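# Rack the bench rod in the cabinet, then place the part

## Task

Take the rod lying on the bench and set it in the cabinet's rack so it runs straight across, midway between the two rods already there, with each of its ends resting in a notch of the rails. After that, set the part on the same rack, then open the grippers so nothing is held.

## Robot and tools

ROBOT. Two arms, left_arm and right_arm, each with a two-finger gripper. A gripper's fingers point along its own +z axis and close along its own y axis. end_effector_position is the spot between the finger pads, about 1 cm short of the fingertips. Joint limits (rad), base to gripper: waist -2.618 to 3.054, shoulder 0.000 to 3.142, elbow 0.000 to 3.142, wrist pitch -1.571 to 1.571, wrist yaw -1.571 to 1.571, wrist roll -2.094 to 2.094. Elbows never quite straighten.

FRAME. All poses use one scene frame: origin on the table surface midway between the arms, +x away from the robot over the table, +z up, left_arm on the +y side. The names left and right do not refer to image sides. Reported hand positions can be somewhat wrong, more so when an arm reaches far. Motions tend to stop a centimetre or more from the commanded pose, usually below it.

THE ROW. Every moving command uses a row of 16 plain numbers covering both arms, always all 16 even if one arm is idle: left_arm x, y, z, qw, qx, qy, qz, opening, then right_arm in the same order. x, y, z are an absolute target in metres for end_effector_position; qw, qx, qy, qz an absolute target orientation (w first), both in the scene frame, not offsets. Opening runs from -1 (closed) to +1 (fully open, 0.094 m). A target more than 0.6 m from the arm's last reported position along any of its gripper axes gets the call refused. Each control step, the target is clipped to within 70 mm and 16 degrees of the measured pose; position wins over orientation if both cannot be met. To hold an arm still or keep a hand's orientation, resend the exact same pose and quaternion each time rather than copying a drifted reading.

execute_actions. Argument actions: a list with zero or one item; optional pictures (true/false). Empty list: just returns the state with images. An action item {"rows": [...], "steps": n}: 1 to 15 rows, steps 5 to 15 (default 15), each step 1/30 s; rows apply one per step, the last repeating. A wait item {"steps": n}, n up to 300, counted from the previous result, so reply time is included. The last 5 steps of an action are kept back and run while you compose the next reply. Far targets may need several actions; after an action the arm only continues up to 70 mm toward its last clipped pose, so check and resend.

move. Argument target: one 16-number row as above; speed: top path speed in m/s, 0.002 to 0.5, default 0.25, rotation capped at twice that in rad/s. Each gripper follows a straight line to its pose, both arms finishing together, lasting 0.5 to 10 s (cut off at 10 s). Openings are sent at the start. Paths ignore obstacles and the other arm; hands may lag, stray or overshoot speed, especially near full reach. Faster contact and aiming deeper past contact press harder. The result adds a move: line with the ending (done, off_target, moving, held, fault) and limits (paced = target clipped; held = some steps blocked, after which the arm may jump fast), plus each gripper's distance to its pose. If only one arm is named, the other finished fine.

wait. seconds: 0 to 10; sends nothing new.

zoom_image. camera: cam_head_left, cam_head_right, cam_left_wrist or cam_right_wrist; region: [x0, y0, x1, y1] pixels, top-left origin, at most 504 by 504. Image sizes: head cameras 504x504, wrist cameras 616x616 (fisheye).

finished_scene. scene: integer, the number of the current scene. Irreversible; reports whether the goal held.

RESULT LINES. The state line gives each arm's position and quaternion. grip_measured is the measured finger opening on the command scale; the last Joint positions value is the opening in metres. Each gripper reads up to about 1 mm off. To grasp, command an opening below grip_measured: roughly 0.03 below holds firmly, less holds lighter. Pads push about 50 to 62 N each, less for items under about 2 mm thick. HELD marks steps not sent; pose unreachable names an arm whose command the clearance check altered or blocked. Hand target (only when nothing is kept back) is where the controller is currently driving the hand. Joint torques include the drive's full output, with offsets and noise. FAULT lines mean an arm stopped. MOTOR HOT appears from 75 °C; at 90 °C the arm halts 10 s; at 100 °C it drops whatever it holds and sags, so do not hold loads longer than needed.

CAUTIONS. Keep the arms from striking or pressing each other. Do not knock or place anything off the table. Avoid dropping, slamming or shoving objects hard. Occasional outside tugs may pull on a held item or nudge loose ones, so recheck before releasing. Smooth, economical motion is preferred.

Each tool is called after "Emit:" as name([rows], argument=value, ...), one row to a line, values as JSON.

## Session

Emit:
execute_actions(actions=[])

Scene clock: 0.00 s of 5400.00 s.
left_arm: end_effector_position=(+0.2290, +0.5859, +0.2217) grip_measured=+1.000 end_effector_quat_wxyz=(-0.324, +0.748, -0.558, +0.155) | right_arm: end_effector_position=(+0.4920, -0.0535, +0.1256) grip_measured=+1.000 end_effector_quat_wxyz=(+0.388, -0.387, +0.787, -0.285)
Joint positions: left_arm=[ 1.272  1.68   1.556 -0.807  0.391 -0.903  0.094] | right_arm=[ 0.678  2.081  1.539 -0.299  0.766 -0.431  0.094]
Joint velocities: left_arm=[-0.002  0.002 -0.017  0.037 -0.037  0.022  0.   ] | right_arm=[ 0.022 -0.012 -0.007 -0.051 -0.007  0.007  0.   ]
Joint torques (N m, as the arm reports them, + toward a larger angle): no reading
Hand target (left_arm): +0.230, +0.587, +0.232; -0.337, +0.741, -0.560, +0.153
Hand target (right_arm): +0.494, -0.053, +0.138; +0.400, -0.376, +0.786, -0.283

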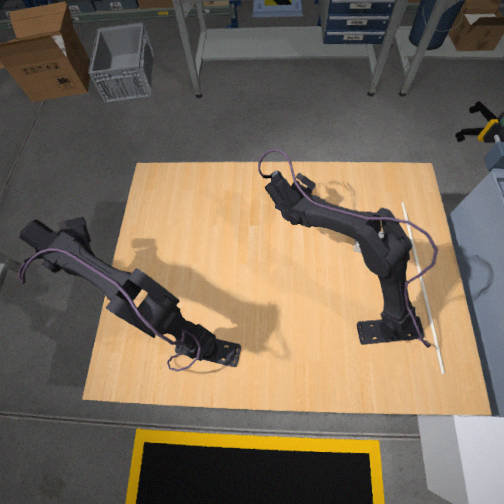

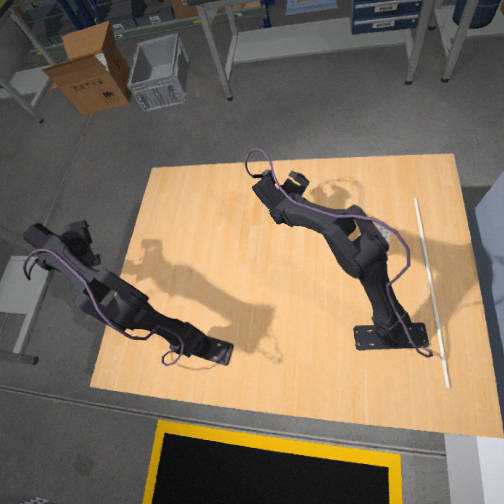

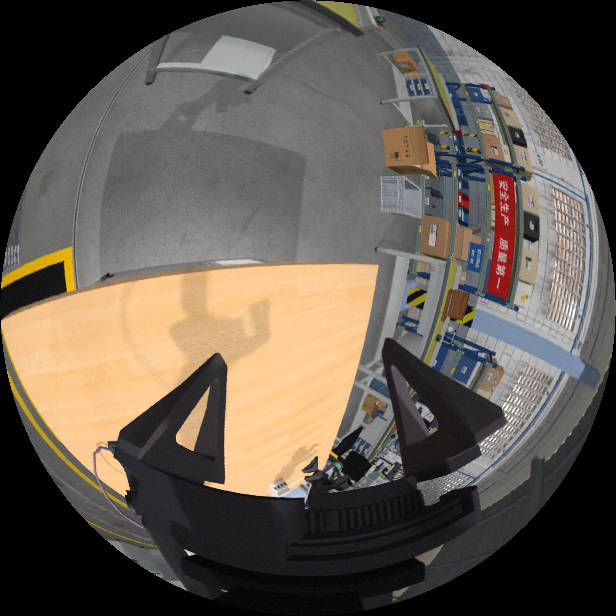

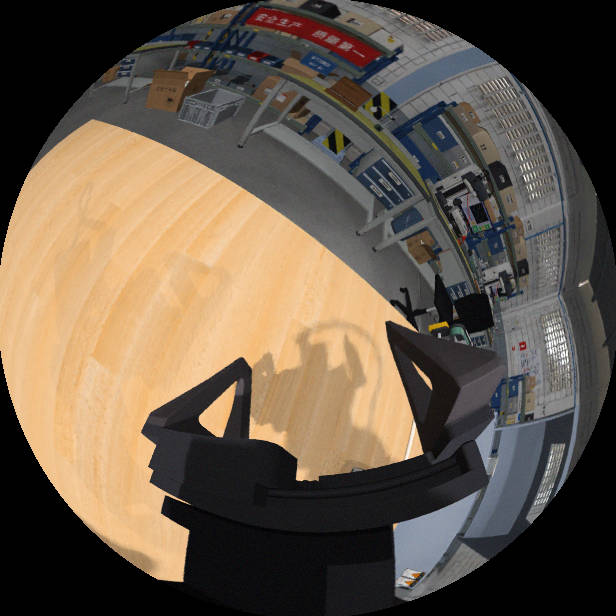

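Emit:
move(target=[0.229,0.5859,0.2217,-0.324,0.748,-0.558,0.155,1, 0.15,-0.55,0.36,0.271,0.653,0.653,-0.271,1], speed=0.35)

Scene clock: 4.13 s of 5400.00 s.
left_arm: end_effector_position=(+0.2290, +0.5859, +0.2217) grip_measured=+1.000 end_effector_quat_wxyz=(-0.324, +0.748, -0.558, +0.155) | right_arm: end_effector_position=(+0.1412, -0.5396, +0.3533) grip_measured=+1.000 end_effector_quat_wxyz=(+0.274, +0.654, +0.654, -0.266)
Joint positions: left_arm=[ 1.272  1.68   1.556 -0.807  0.391 -0.903  0.094] | right_arm=[-0.76   1.156  1.707 -1.571  0.589  0.751  0.094]
Joint velocities: left_arm=[ 0.017 -0.012 -0.002 -0.081 -0.007 -0.066  0.   ] | right_arm=[-0.017  0.002  0.007  0.066  0.022 -0.037  0.   ]
Joint torques (N m, as the arm reports them, + toward a larger angle): left_arm=[ 0.05 -8.02  8.06  0.96  0.2   0.02] | right_arm=[-1.14 -0.48  6.89  0.76  0.33 -0.16]
Hand target (left_arm): +0.229, +0.586, +0.222; -0.324, +0.748, -0.558, +0.155
Hand target (right_arm): +0.138, -0.540, +0.357; +0.271, +0.653, +0.654, -0.270
Off the commanded pose (left_arm): 0.000 m, 0 deg.
Off the commanded pose (right_arm): 0.015 m, 1 deg.
joint sent to its limit (right arm) — the command would take joint 4 (wrist pitch) past its lower limit, so that joint was sent only as far as its limit.
Kept back: nothing.
move: off_target (right_arm)

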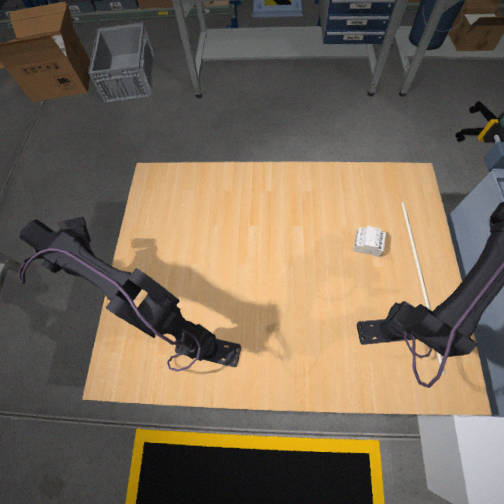

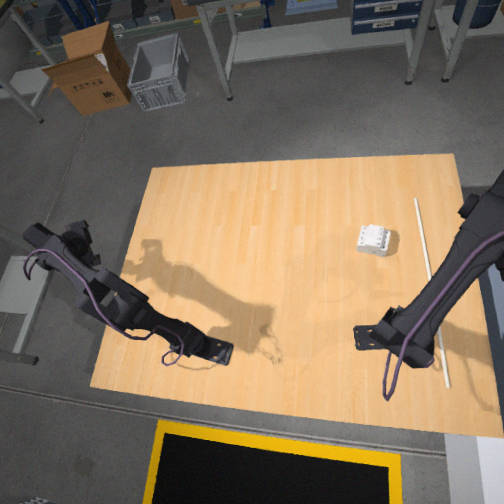

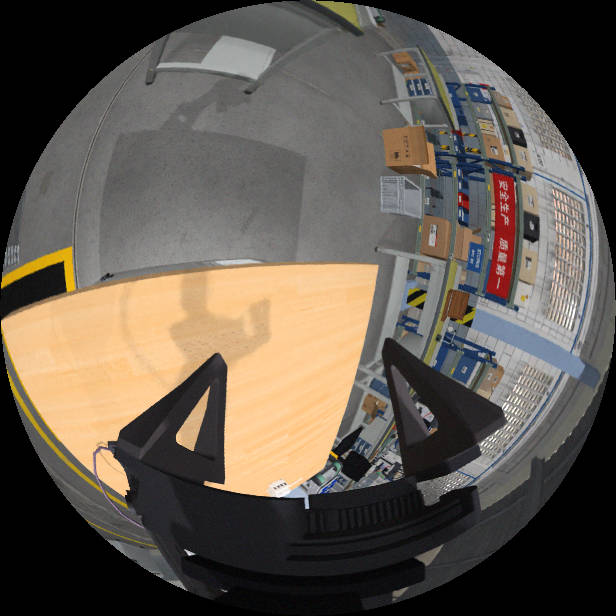

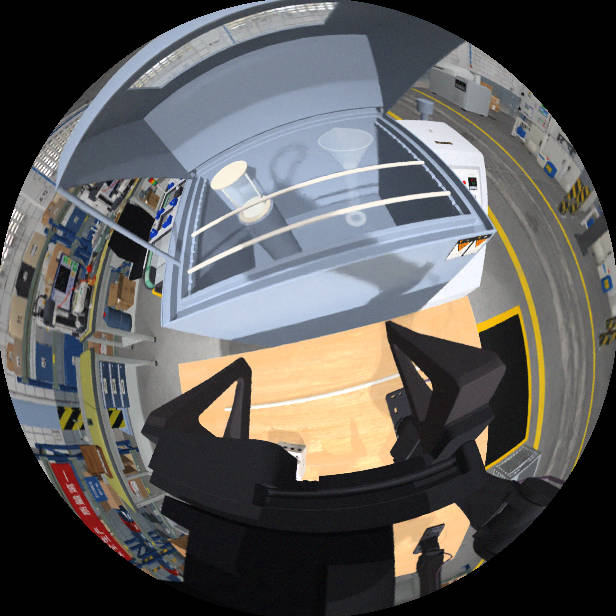

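Emit:
move(target=[0.229,0.5859,0.2217,-0.324,0.748,-0.558,0.155,1, 0.10,-0.76,0.36,0.271,0.653,0.653,-0.271,1], speed=0.25)

Emit:
zoom_image(camera="cam_right_wrist", region=[60,100,560,450])

Scene clock: 5.90 s of 5400.00 s.
left_arm: end_effector_position=(+0.2290, +0.5859, +0.2217) grip_measured=+1.000 end_effector_quat_wxyz=(-0.324, +0.748, -0.558, +0.155) | right_arm: end_effector_position=(+0.1013, -0.7594, +0.3506) grip_measured=+1.000 end_effector_quat_wxyz=(+0.262, +0.658, +0.654, -0.265)
Joint positions: left_arm=[ 1.272  1.68   1.556 -0.807  0.391 -0.903  0.094] | right_arm=[-1.469  1.705  2.103 -1.217  0.152  0.158  0.094]
Joint velocities: left_arm=[-0.002 -0.007  0.012 -0.007  0.007 -0.007  0.   ] | right_arm=[ 0.022 -0.002 -0.007 -0.022 -0.066 -0.037  0.   ]
Joint torques (N m, as the arm reports them, + toward a larger angle): left_arm=[ 0.08 -8.04  8.09  0.97  0.18  0.02] | right_arm=[-0.9  -8.83  7.87  1.07 -0.05 -0.1 ]
Hand target (left_arm): +0.229, +0.586, +0.222; -0.324, +0.748, -0.558, +0.155
Hand target (right_arm): +0.099, -0.758, +0.361; +0.271, +0.653, +0.653, -0.271
Off the commanded pose (left_arm): 0.000 m, 0 deg.
Off the commanded pose (right_arm): 0.009 m, 1 deg.
Kept back: nothing.
move: done

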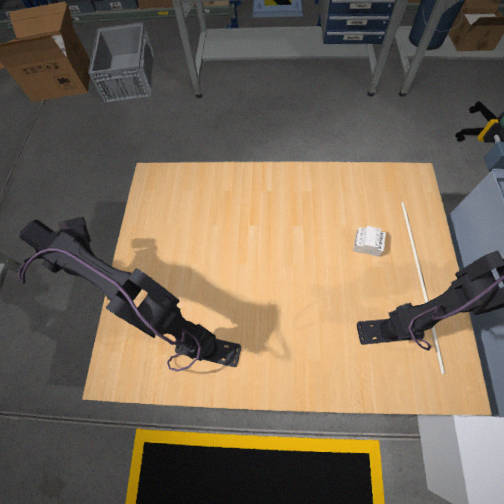

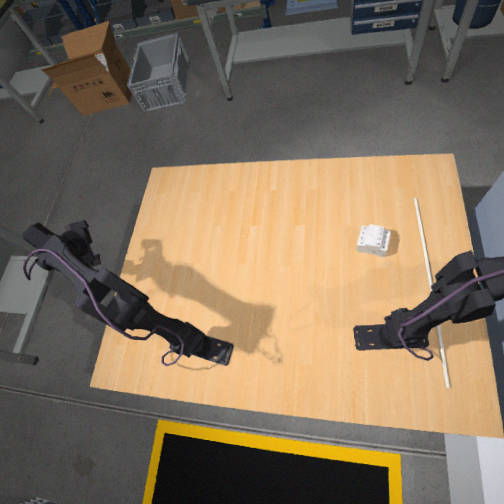

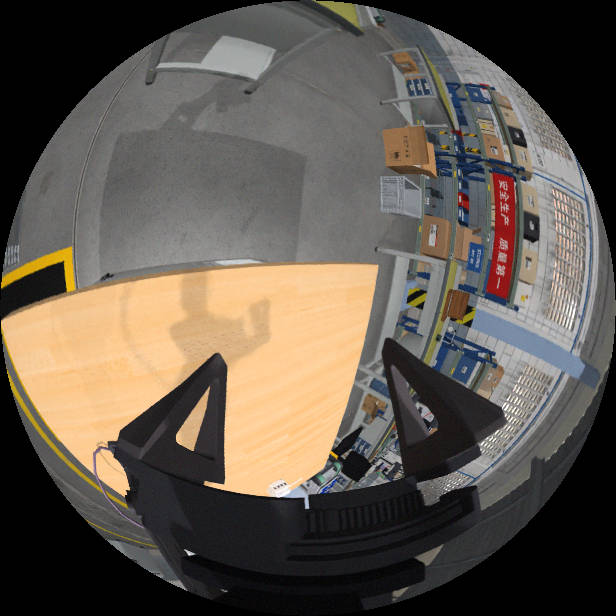

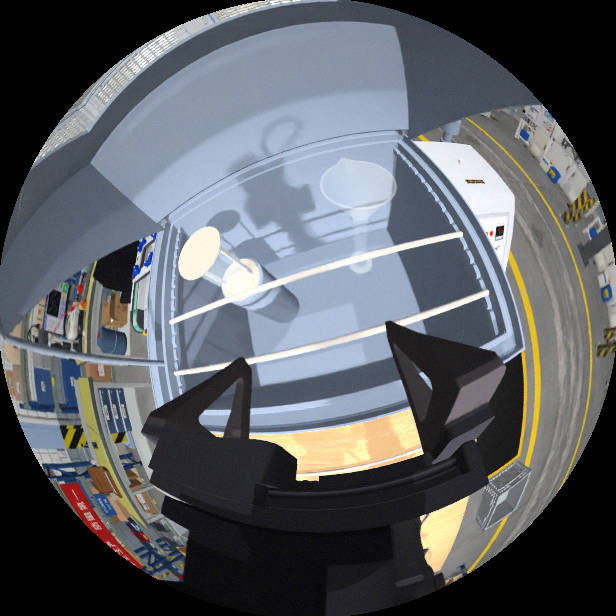

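Region (60, 100, 560, 450) of cam_right_wrist's 616x616 image, scaled by 1.008, with more detail than that image has; it fills the top 353 rows of this view, and the rest is white.

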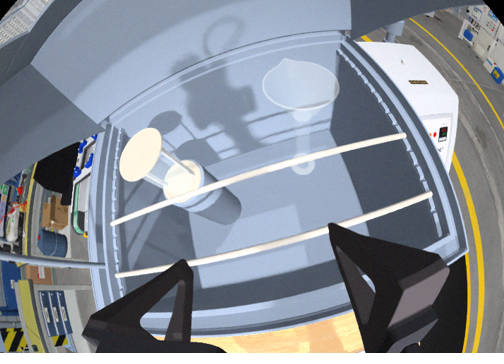

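Emit:
move(target=[0.229,0.5859,0.2217,-0.324,0.748,-0.558,0.155,1, 0.18,-0.5,0.33,0,0,0.966,-0.259,0.2], speed=0.35)

Emit:
move(target=[0.229,0.5859,0.2217,-0.324,0.748,-0.558,0.155,1, 0.2,-0.44,0.10,0,0,1,0,0.2], speed=0.3)

Scene clock: 9.00 s of 5400.00 s.
left_arm: end_effector_position=(+0.2290, +0.5859, +0.2217) grip_measured=+1.000 end_effector_quat_wxyz=(-0.324, +0.748, -0.558, +0.155) | right_arm: end_effector_position=(+0.1873, -0.5070, +0.3266) grip_measured=+0.202 end_effector_quat_wxyz=(+0.085, -0.016, +0.950, -0.299)
Joint positions: left_arm=[ 1.272  1.68   1.556 -0.807  0.391 -0.903  0.094] | right_arm=[-0.638  1.177  1.676 -1.578  0.415 -0.667  0.056]
Joint velocities: left_arm=[-0.002 -0.032 -0.002 -0.051  0.007 -0.066  0.   ] | right_arm=[-0.007 -0.032 -0.002 -0.007  0.007  0.022 -0.001]
Joint torques (N m, as the arm reports them, + toward a larger angle): left_arm=[ 0.04 -8.01  8.07  0.98  0.18  0.01] | right_arm=[ 0.69 -3.63  4.38  0.76  0.39 -0.04]
Hand target (left_arm): +0.229, +0.586, +0.222; -0.324, +0.748, -0.558, +0.155
Hand target (right_arm): +0.181, -0.504, +0.328; +0.082, -0.021, +0.948, -0.306
Off the commanded pose (left_arm): 0.000 m, 0 deg.
Off the commanded pose (right_arm): 0.011 m, 11 deg.
joint sent to its limit (right arm) — the command would take joint 4 (wrist pitch) past its lower limit, so that joint was sent only as far as its limit.
Kept back: nothing.
move: off_target (right_arm)

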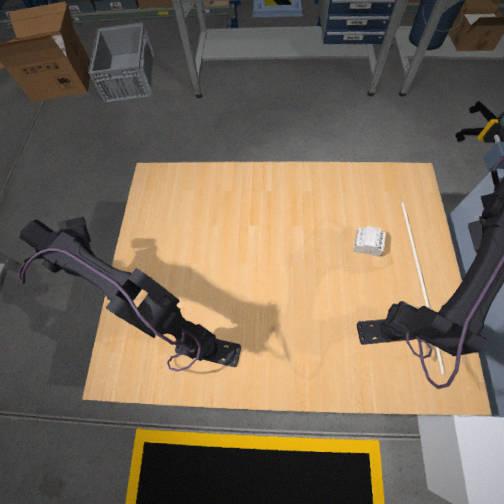

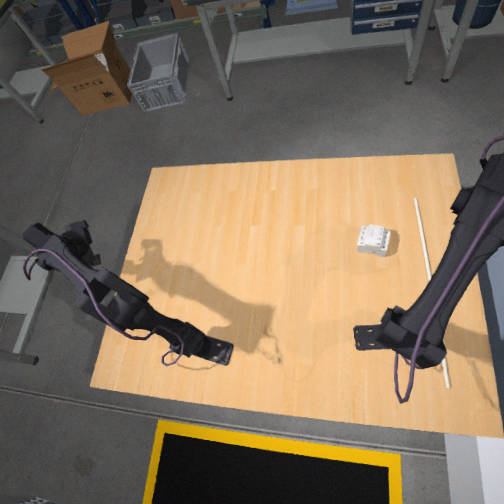

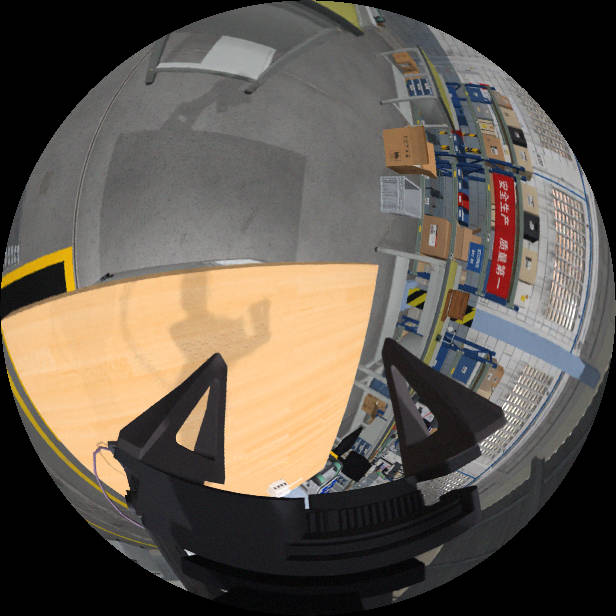

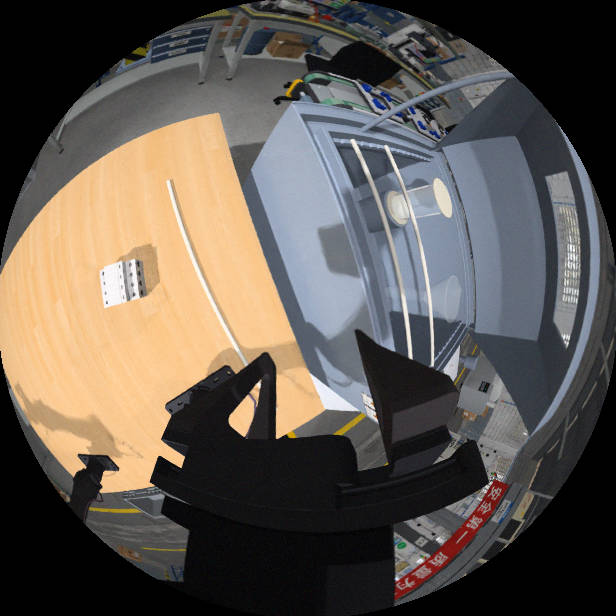

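Scene clock: 10.73 s of 5400.00 s.
left_arm: end_effector_position=(+0.2290, +0.5859, +0.2217) grip_measured=+1.000 end_effector_quat_wxyz=(-0.324, +0.748, -0.558, +0.155) | right_arm: end_effector_position=(+0.1993, -0.4398, +0.1029) grip_measured=+0.202 end_effector_quat_wxyz=(-0.009, -0.010, +1.000, -0.001)
Joint positions: left_arm=[ 1.272  1.68   1.556 -0.807  0.391 -0.903  0.094] | right_arm=[-0.668  1.28   0.96  -1.265  0.012 -0.576  0.056]
Joint velocities: left_arm=[-0.002 -0.012 -0.002  0.037  0.095  0.007  0.   ] | right_arm=[ 0.007 -0.017  0.002  0.081  0.022 -0.051 -0.001]
Joint torques (N m, as the arm reports them, + toward a larger angle): left_arm=[ 0.07 -8.02  8.06  0.97  0.19  0.01] | right_arm=[-0.9  -3.39  5.81  0.29 -0.22  0.09]
Hand target (left_arm): +0.229, +0.586, +0.222; -0.324, +0.748, -0.558, +0.155
Hand target (right_arm): +0.203, -0.442, +0.101; +0.001, -0.000, +1.000, +0.000
Off the commanded pose (left_arm): 0.000 m, 0 deg.
Off the commanded pose (right_arm): 0.003 m, 2 deg.
Kept back: nothing.
move: done

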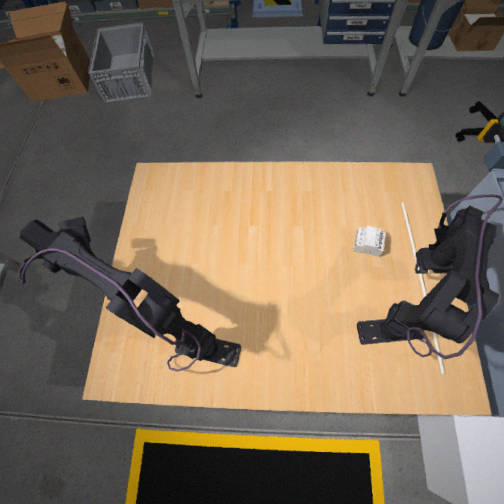

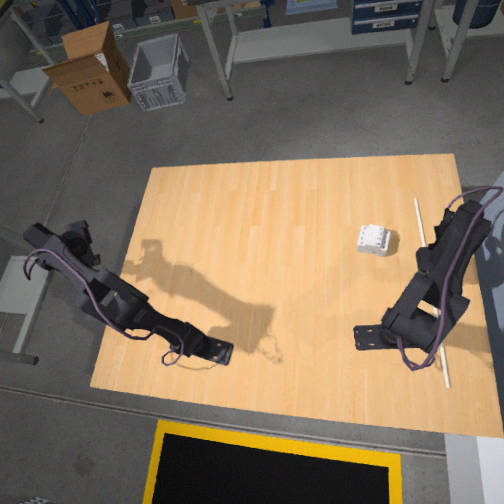

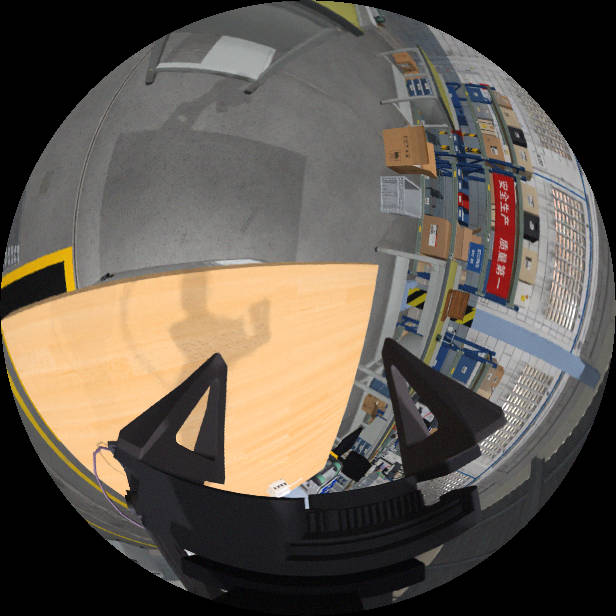

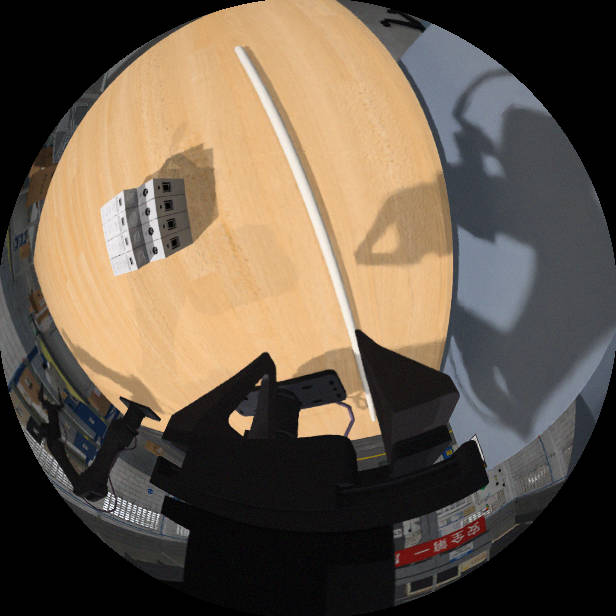

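Emit:
move(target=[0.229,0.5859,0.2217,-0.324,0.748,-0.558,0.155,1, 0.2,-0.45,0.04,0,0,1,0,0.2], speed=0.15)

Scene clock: 12.07 s of 5400.00 s.
left_arm: end_effector_position=(+0.2290, +0.5859, +0.2217) grip_measured=+1.000 end_effector_quat_wxyz=(-0.324, +0.748, -0.558, +0.155) | right_arm: end_effector_position=(+0.1987, -0.4490, +0.0436) grip_measured=+0.202 end_effector_quat_wxyz=(-0.005, -0.001, +1.000, -0.003)
Joint positions: left_arm=[ 1.272  1.68   1.556 -0.807  0.391 -0.903  0.094] | right_arm=[-0.709  1.341  0.763 -0.997  0.011 -0.6    0.056]
Joint velocities: left_arm=[ 0.007 -0.012  0.002  0.051 -0.037 -0.007  0.   ] | right_arm=[-0.017 -0.007 -0.007 -0.081 -0.022 -0.037 -0.   ]
Joint torques (N m, as the arm reports them, + toward a larger angle): left_arm=[ 0.1  -8.04  8.07  0.97  0.19  0.  ] | right_arm=[-0.85 -2.94  4.93  0.28 -0.13 -0.1 ]
Hand target (left_arm): +0.229, +0.586, +0.222; -0.324, +0.748, -0.558, +0.155
Hand target (right_arm): +0.201, -0.450, +0.040; +0.000, -0.000, +1.000, -0.000
Off the commanded pose (left_arm): 0.000 m, 0 deg.
Off the commanded pose (right_arm): 0.004 m, 1 deg.
Kept back: nothing.
move: done

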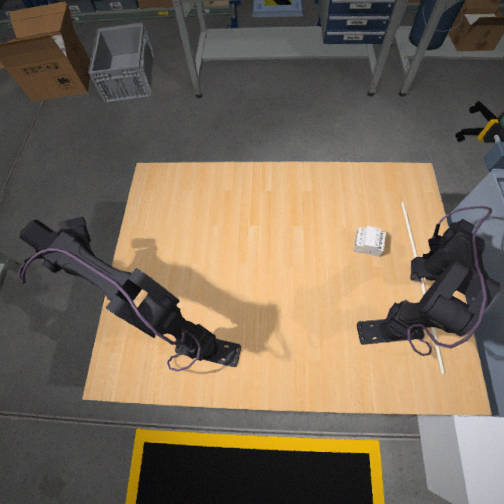

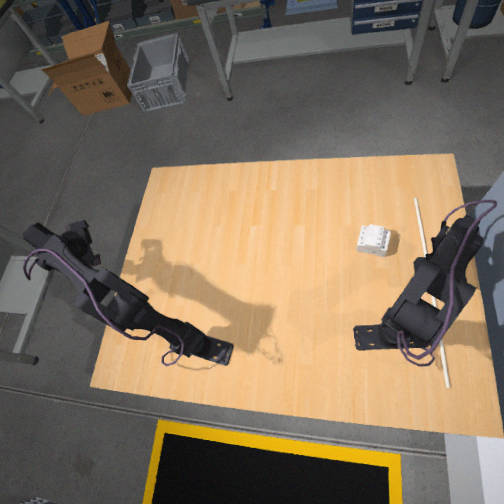

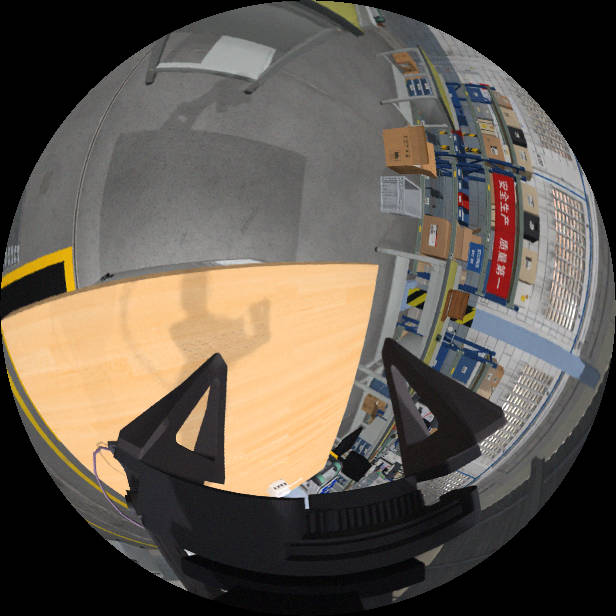

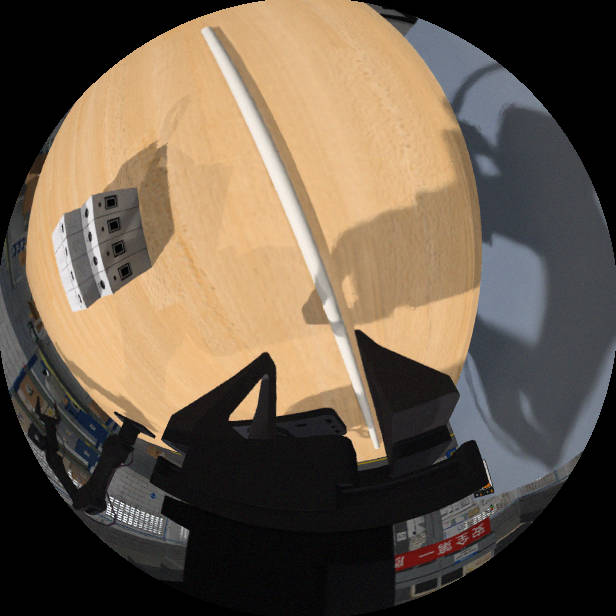

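Emit:
move(target=[0.229,0.5859,0.2217,-0.324,0.748,-0.558,0.155,1, 0.2,-0.455,0.014,0,0,1,0,0.2], speed=0.04)

Scene clock: 13.53 s of 5400.00 s.
left_arm: end_effector_position=(+0.2290, +0.5859, +0.2217) grip_measured=+1.000 end_effector_quat_wxyz=(-0.324, +0.748, -0.558, +0.155) | right_arm: end_effector_position=(+0.1991, -0.4543, +0.0177) grip_measured=+0.202 end_effector_quat_wxyz=(-0.005, -0.000, +1.000, -0.003)
Joint positions: left_arm=[ 1.272  1.68   1.556 -0.807  0.391 -0.903  0.094] | right_arm=[-0.73   1.401  0.698 -0.872  0.011 -0.62   0.056]
Joint velocities: left_arm=[-0.012 -0.007 -0.002  0.007  0.037 -0.007  0.   ] | right_arm=[ 0.002  0.007  0.007  0.007  0.022 -0.007 -0.001]
Joint torques (N m, as the arm reports them, + toward a larger angle): left_arm=[ 0.06 -8.    8.09  0.98  0.19  0.  ] | right_arm=[-0.97 -3.36  4.61  0.25 -0.1  -0.06]
Hand target (left_arm): +0.229, +0.586, +0.222; -0.324, +0.748, -0.558, +0.155
Hand target (right_arm): +0.200, -0.455, +0.014; -0.000, -0.000, +1.000, -0.000
Off the commanded pose (left_arm): 0.000 m, 0 deg.
Off the commanded pose (right_arm): 0.004 m, 1 deg.
Kept back: nothing.
move: done

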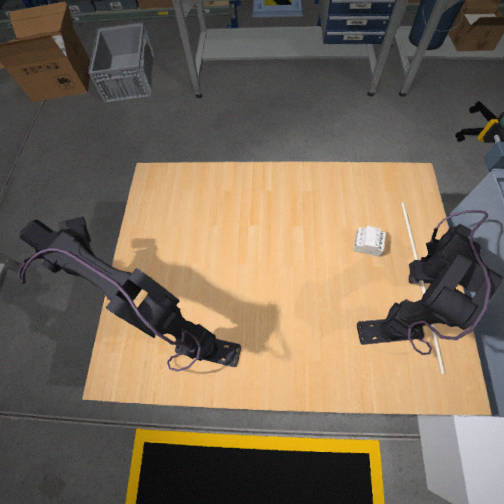

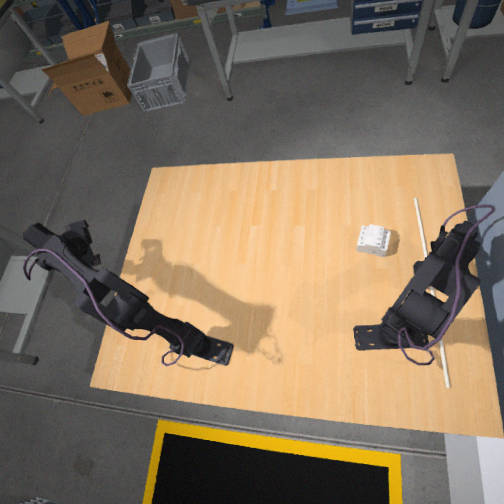

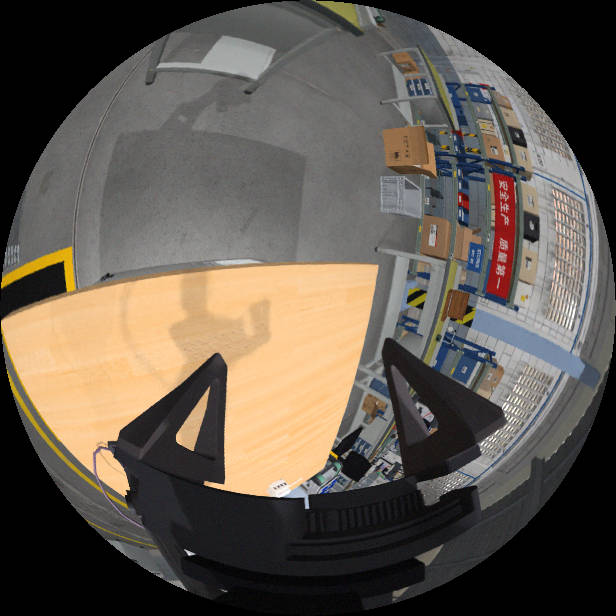

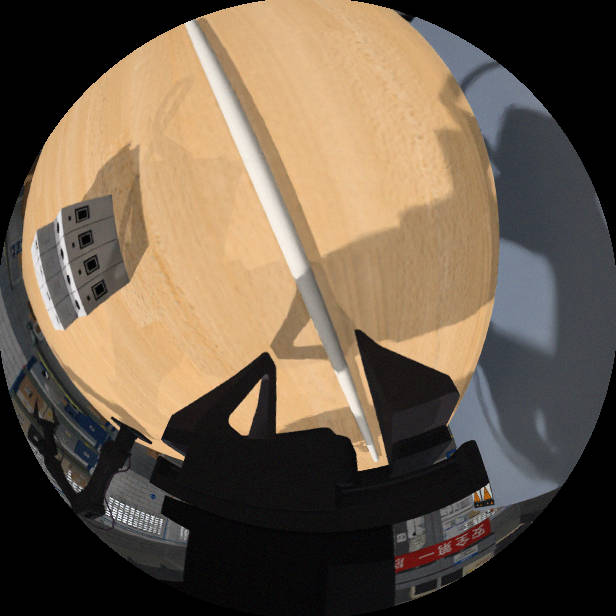

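Shadow nearly meeting tip. A little lower and toward −y.

Emit:
move(target=[0.229,0.5859,0.2217,-0.324,0.748,-0.558,0.155,1, 0.2,-0.463,0.007,0,0,1,0,-0.2], speed=0.02)

Emit:
move(target=[0.229,0.5859,0.2217,-0.324,0.748,-0.558,0.155,1, 0.2,-0.463,0.007,0,0,1,0,-0.86], speed=0.02)

Scene clock: 14.67 s of 5400.00 s.
left_arm: end_effector_position=(+0.2290, +0.5859, +0.2217) grip_measured=+1.000 end_effector_quat_wxyz=(-0.324, +0.748, -0.558, +0.155) | right_arm: end_effector_position=(+0.1982, -0.4601, +0.0129) grip_measured=-0.198 end_effector_quat_wxyz=(-0.005, +0.000, +1.000, -0.000)
Joint positions: left_arm=[ 1.272  1.68   1.556 -0.807  0.391 -0.903  0.094] | right_arm=[-0.76   1.427  0.698 -0.85   0.006 -0.649  0.038]
Joint velocities: left_arm=[ 0.012 -0.017 -0.007 -0.022 -0.022 -0.007  0.   ] | right_arm=[ 0.007  0.007 -0.002 -0.022 -0.037 -0.037  0.   ]
Joint torques (N m, as the arm reports them, + toward a larger angle): left_arm=[ 0.03 -8.03  8.07  0.99  0.18  0.01] | right_arm=[-1.36 -3.    4.54  0.42 -0.12 -0.11]
Hand target (left_arm): +0.229, +0.586, +0.222; -0.324, +0.748, -0.558, +0.155
Hand target (right_arm): +0.200, -0.463, +0.007; -0.000, +0.000, +1.000, +0.000
Off the commanded pose (left_arm): 0.000 m, 0 deg.
Off the commanded pose (right_arm): 0.007 m, 1 deg.
Kept back: nothing.
move: done

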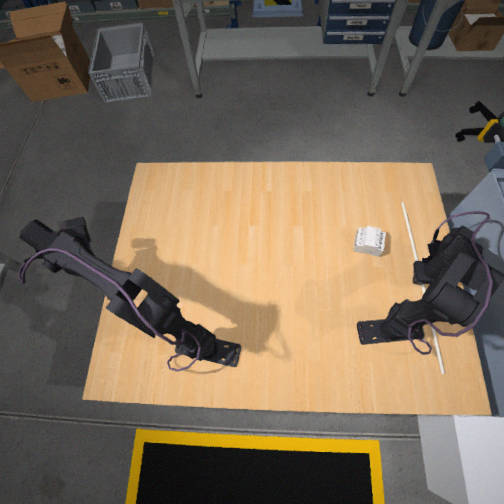

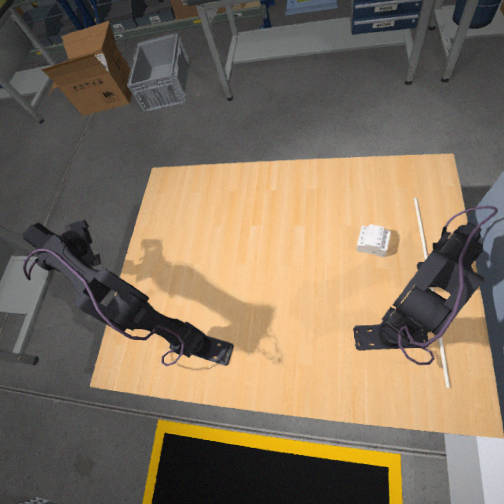

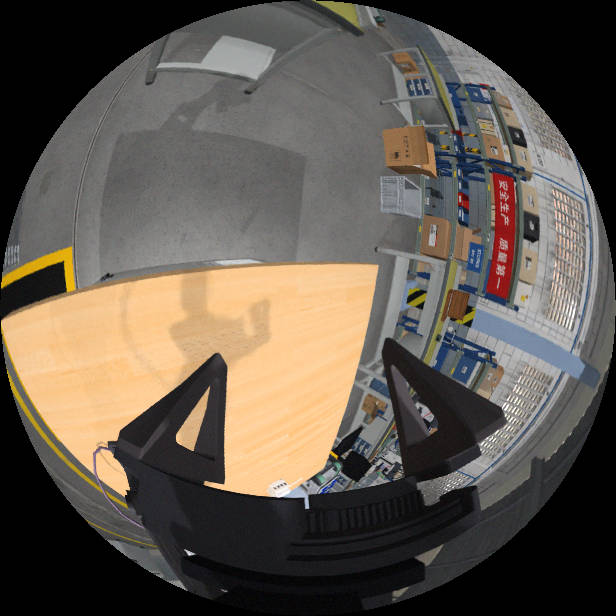

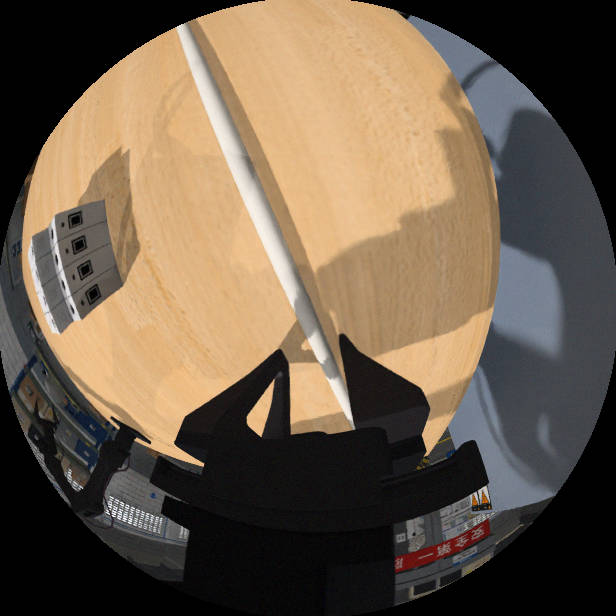

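Scene clock: 15.37 s of 5400.00 s.
left_arm: end_effector_position=(+0.2290, +0.5859, +0.2217) grip_measured=+1.000 end_effector_quat_wxyz=(-0.324, +0.748, -0.558, +0.155) | right_arm: end_effector_position=(+0.1983, -0.4606, +0.0129) grip_measured=-0.818 end_effector_quat_wxyz=(-0.005, -0.001, +1.000, -0.001)
Joint positions: left_arm=[ 1.272  1.68   1.556 -0.807  0.391 -0.903  0.094] | right_arm=[-0.76   1.427  0.698 -0.848  0.008 -0.651  0.009]
Joint velocities: left_arm=[-0.002 -0.002 -0.017 -0.11  -0.007  0.037  0.   ] | right_arm=[-0.007 -0.012 -0.012 -0.022  0.022  0.037 -0.   ]
Joint torques (N m, as the arm reports them, + toward a larger angle): left_arm=[ 0.11 -8.04  8.11  0.98  0.18  0.01] | right_arm=[-0.97 -3.    4.51  0.4  -0.14 -0.09]
Hand target (left_arm): +0.229, +0.586, +0.222; -0.324, +0.748, -0.558, +0.155
Hand target (right_arm): +0.200, -0.463, +0.007; -0.000, +0.000, +1.000, -0.000
Off the commanded pose (left_arm): 0.000 m, 0 deg.
Off the commanded pose (right_arm): 0.007 m, 1 deg.
Kept back: nothing.
move: done

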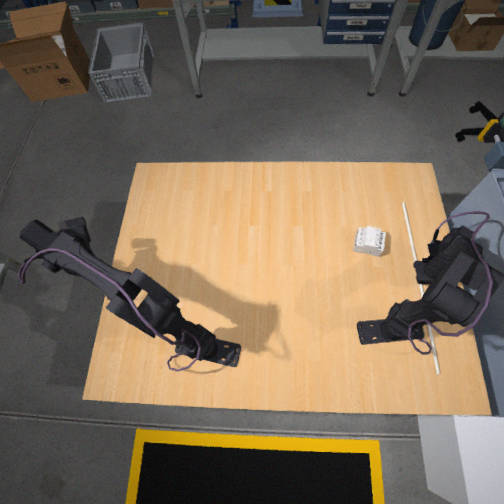

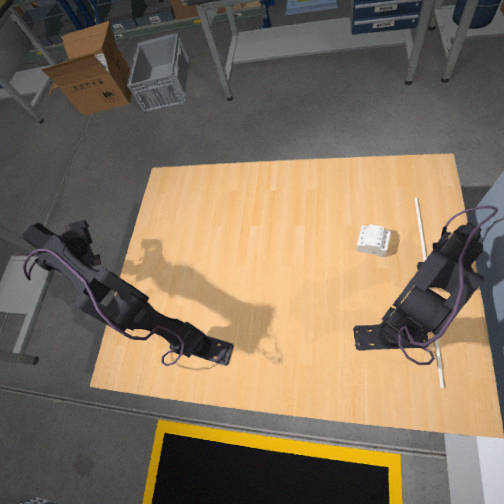

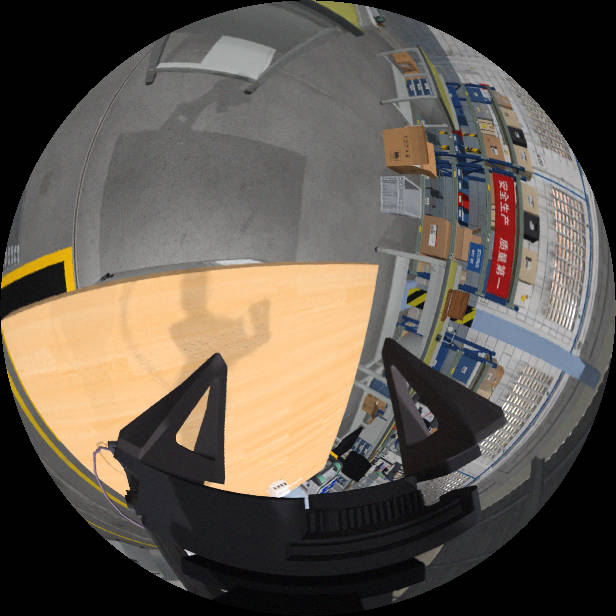

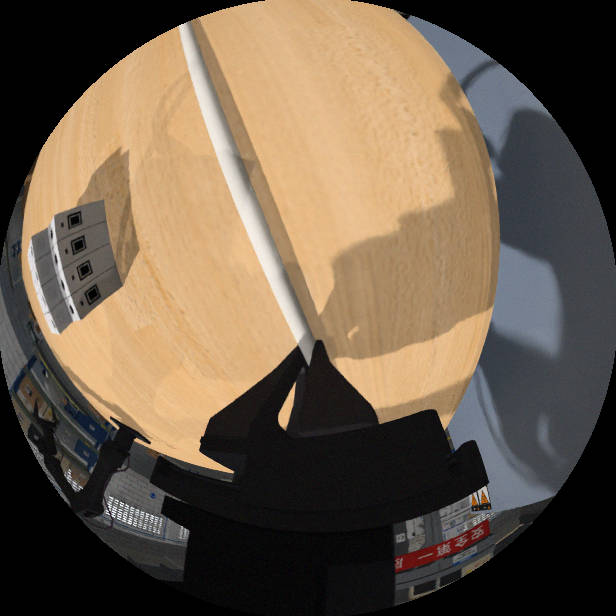

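Emit:
move(target=[0.229,0.5859,0.2217,-0.324,0.748,-0.558,0.155,1, 0.2,-0.51,0.12,0,0,0.985,-0.174,-0.86], speed=0.15)

Emit:
move(target=[0.229,0.5859,0.2217,-0.324,0.748,-0.558,0.155,1, 0.14,-0.56,0.33,0,0,0.924,-0.383,-0.86], speed=0.2)

Scene clock: 17.30 s of 5400.00 s.
left_arm: end_effector_position=(+0.2290, +0.5859, +0.2217) grip_measured=+1.000 end_effector_quat_wxyz=(-0.324, +0.748, -0.558, +0.155) | right_arm: end_effector_position=(+0.1941, -0.5058, +0.1056) grip_measured=-0.818 end_effector_quat_wxyz=(-0.014, -0.002, +0.988, -0.155)
Joint positions: left_arm=[ 1.272  1.68   1.556 -0.807  0.391 -0.903  0.094] | right_arm=[-0.728  1.246  0.91  -1.073  0.269 -0.643  0.009]
Joint velocities: left_arm=[ 0.007  0.002 -0.007  0.022  0.022 -0.022  0.   ] | right_arm=[ 0.002  0.017 -0.017 -0.051  0.081  0.022 -0.   ]
Joint torques (N m, as the arm reports them, + toward a larger angle): left_arm=[ 0.05 -8.    8.07  0.97  0.18  0.01] | right_arm=[ 0.68 -5.94  8.23  0.29  0.28  0.07]
Hand target (left_arm): +0.229, +0.586, +0.222; -0.324, +0.748, -0.558, +0.155
Hand target (right_arm): +0.198, -0.509, +0.120; -0.001, +0.000, +0.985, -0.174
Off the commanded pose (left_arm): 0.000 m, 0 deg.
Off the commanded pose (right_arm): 0.016 m, 3 deg.
Kept back: nothing.
move: off_target (right_arm)

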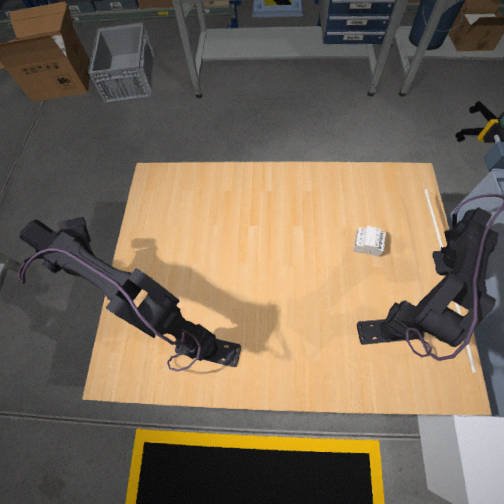

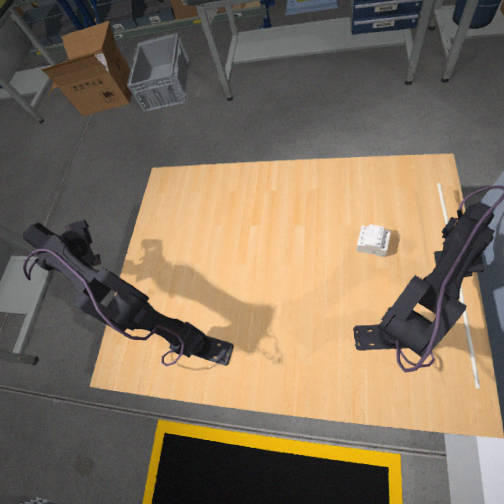

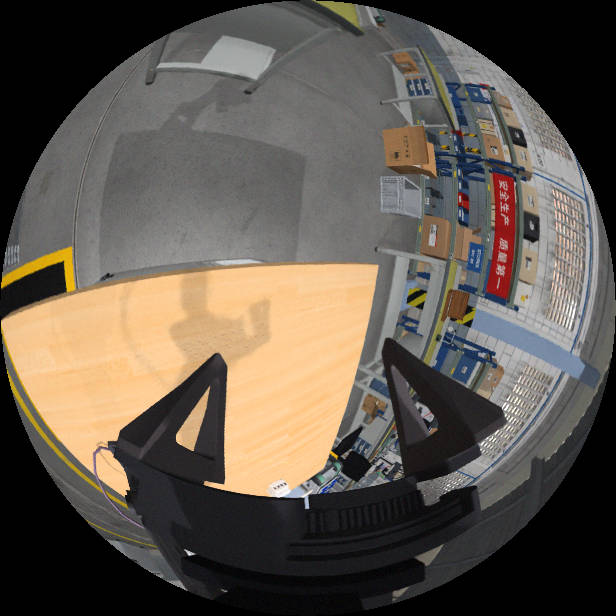

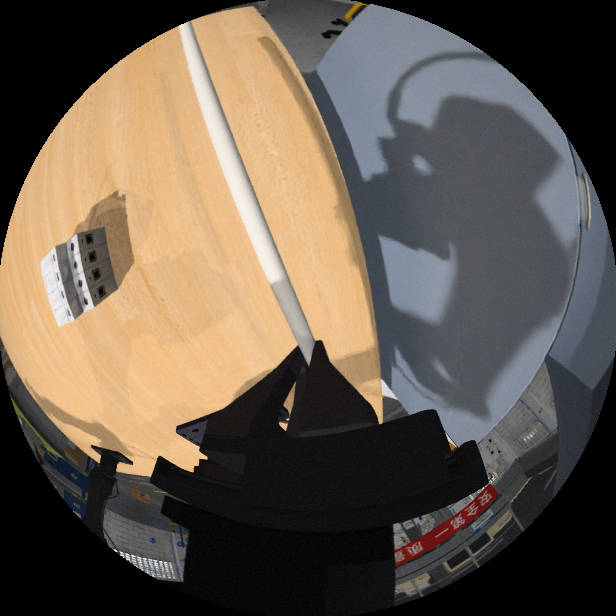

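Scene clock: 19.10 s of 5400.00 s.
left_arm: end_effector_position=(+0.2290, +0.5859, +0.2217) grip_measured=+1.000 end_effector_quat_wxyz=(-0.324, +0.748, -0.558, +0.155) | right_arm: end_effector_position=(+0.1440, -0.5559, +0.3165) grip_measured=-0.818 end_effector_quat_wxyz=(-0.004, -0.010, +0.931, -0.366)
Joint positions: left_arm=[ 1.272  1.68   1.556 -0.807  0.391 -0.903  0.094] | right_arm=[-0.854  1.118  1.517 -1.406  0.525 -0.921  0.009]
Joint velocities: left_arm=[ 0.002 -0.002  0.002 -0.037 -0.066  0.037  0.   ] | right_arm=[ 0.012  0.007  0.002  0.007 -0.081 -0.022  0.   ]
Joint torques (N m, as the arm reports them, + toward a larger angle): left_arm=[ 0.06 -8.03  8.02  0.97  0.18  0.  ] | right_arm=[-0.93 -2.81  7.48  0.91  0.44 -0.06]
Hand target (left_arm): +0.229, +0.586, +0.222; -0.324, +0.748, -0.558, +0.155
Hand target (right_arm): +0.137, -0.557, +0.329; -0.001, +0.000, +0.924, -0.383
Off the commanded pose (left_arm): 0.000 m, 0 deg.
Off the commanded pose (right_arm): 0.015 m, 2 deg.
Kept back: nothing.
move: off_target (right_arm)

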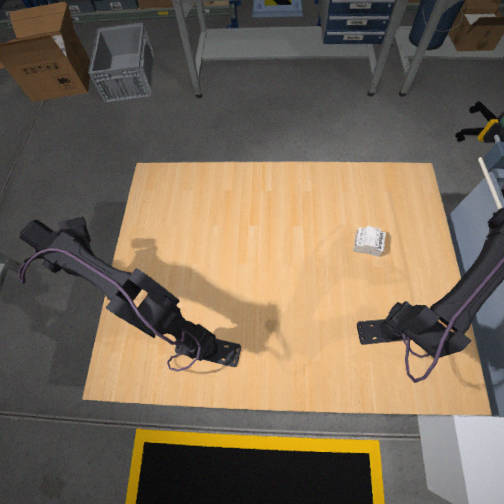

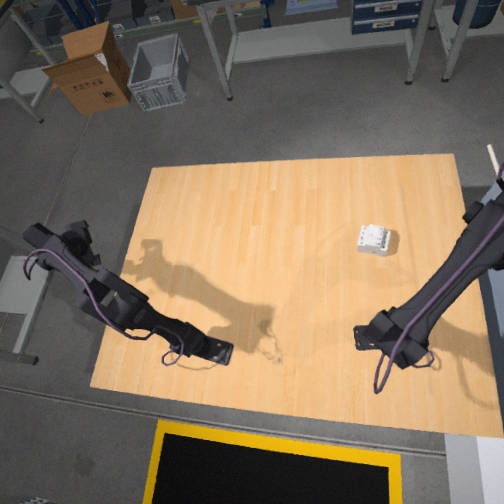

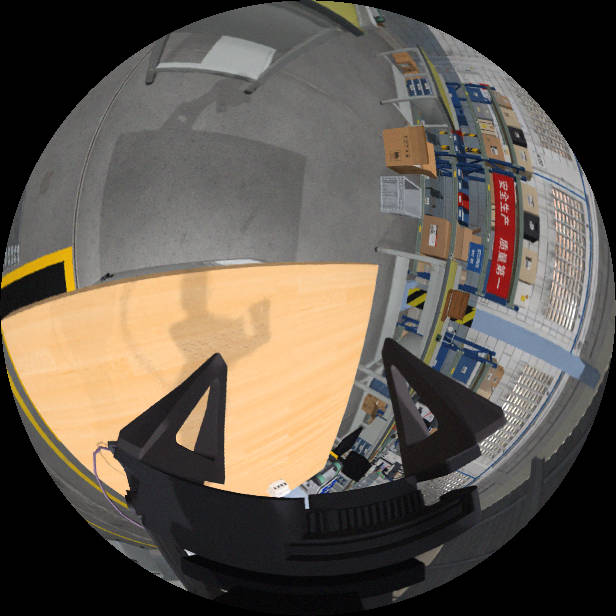

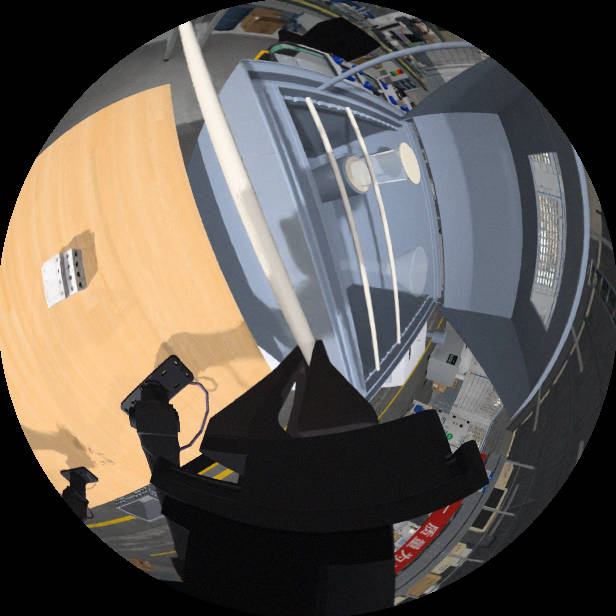

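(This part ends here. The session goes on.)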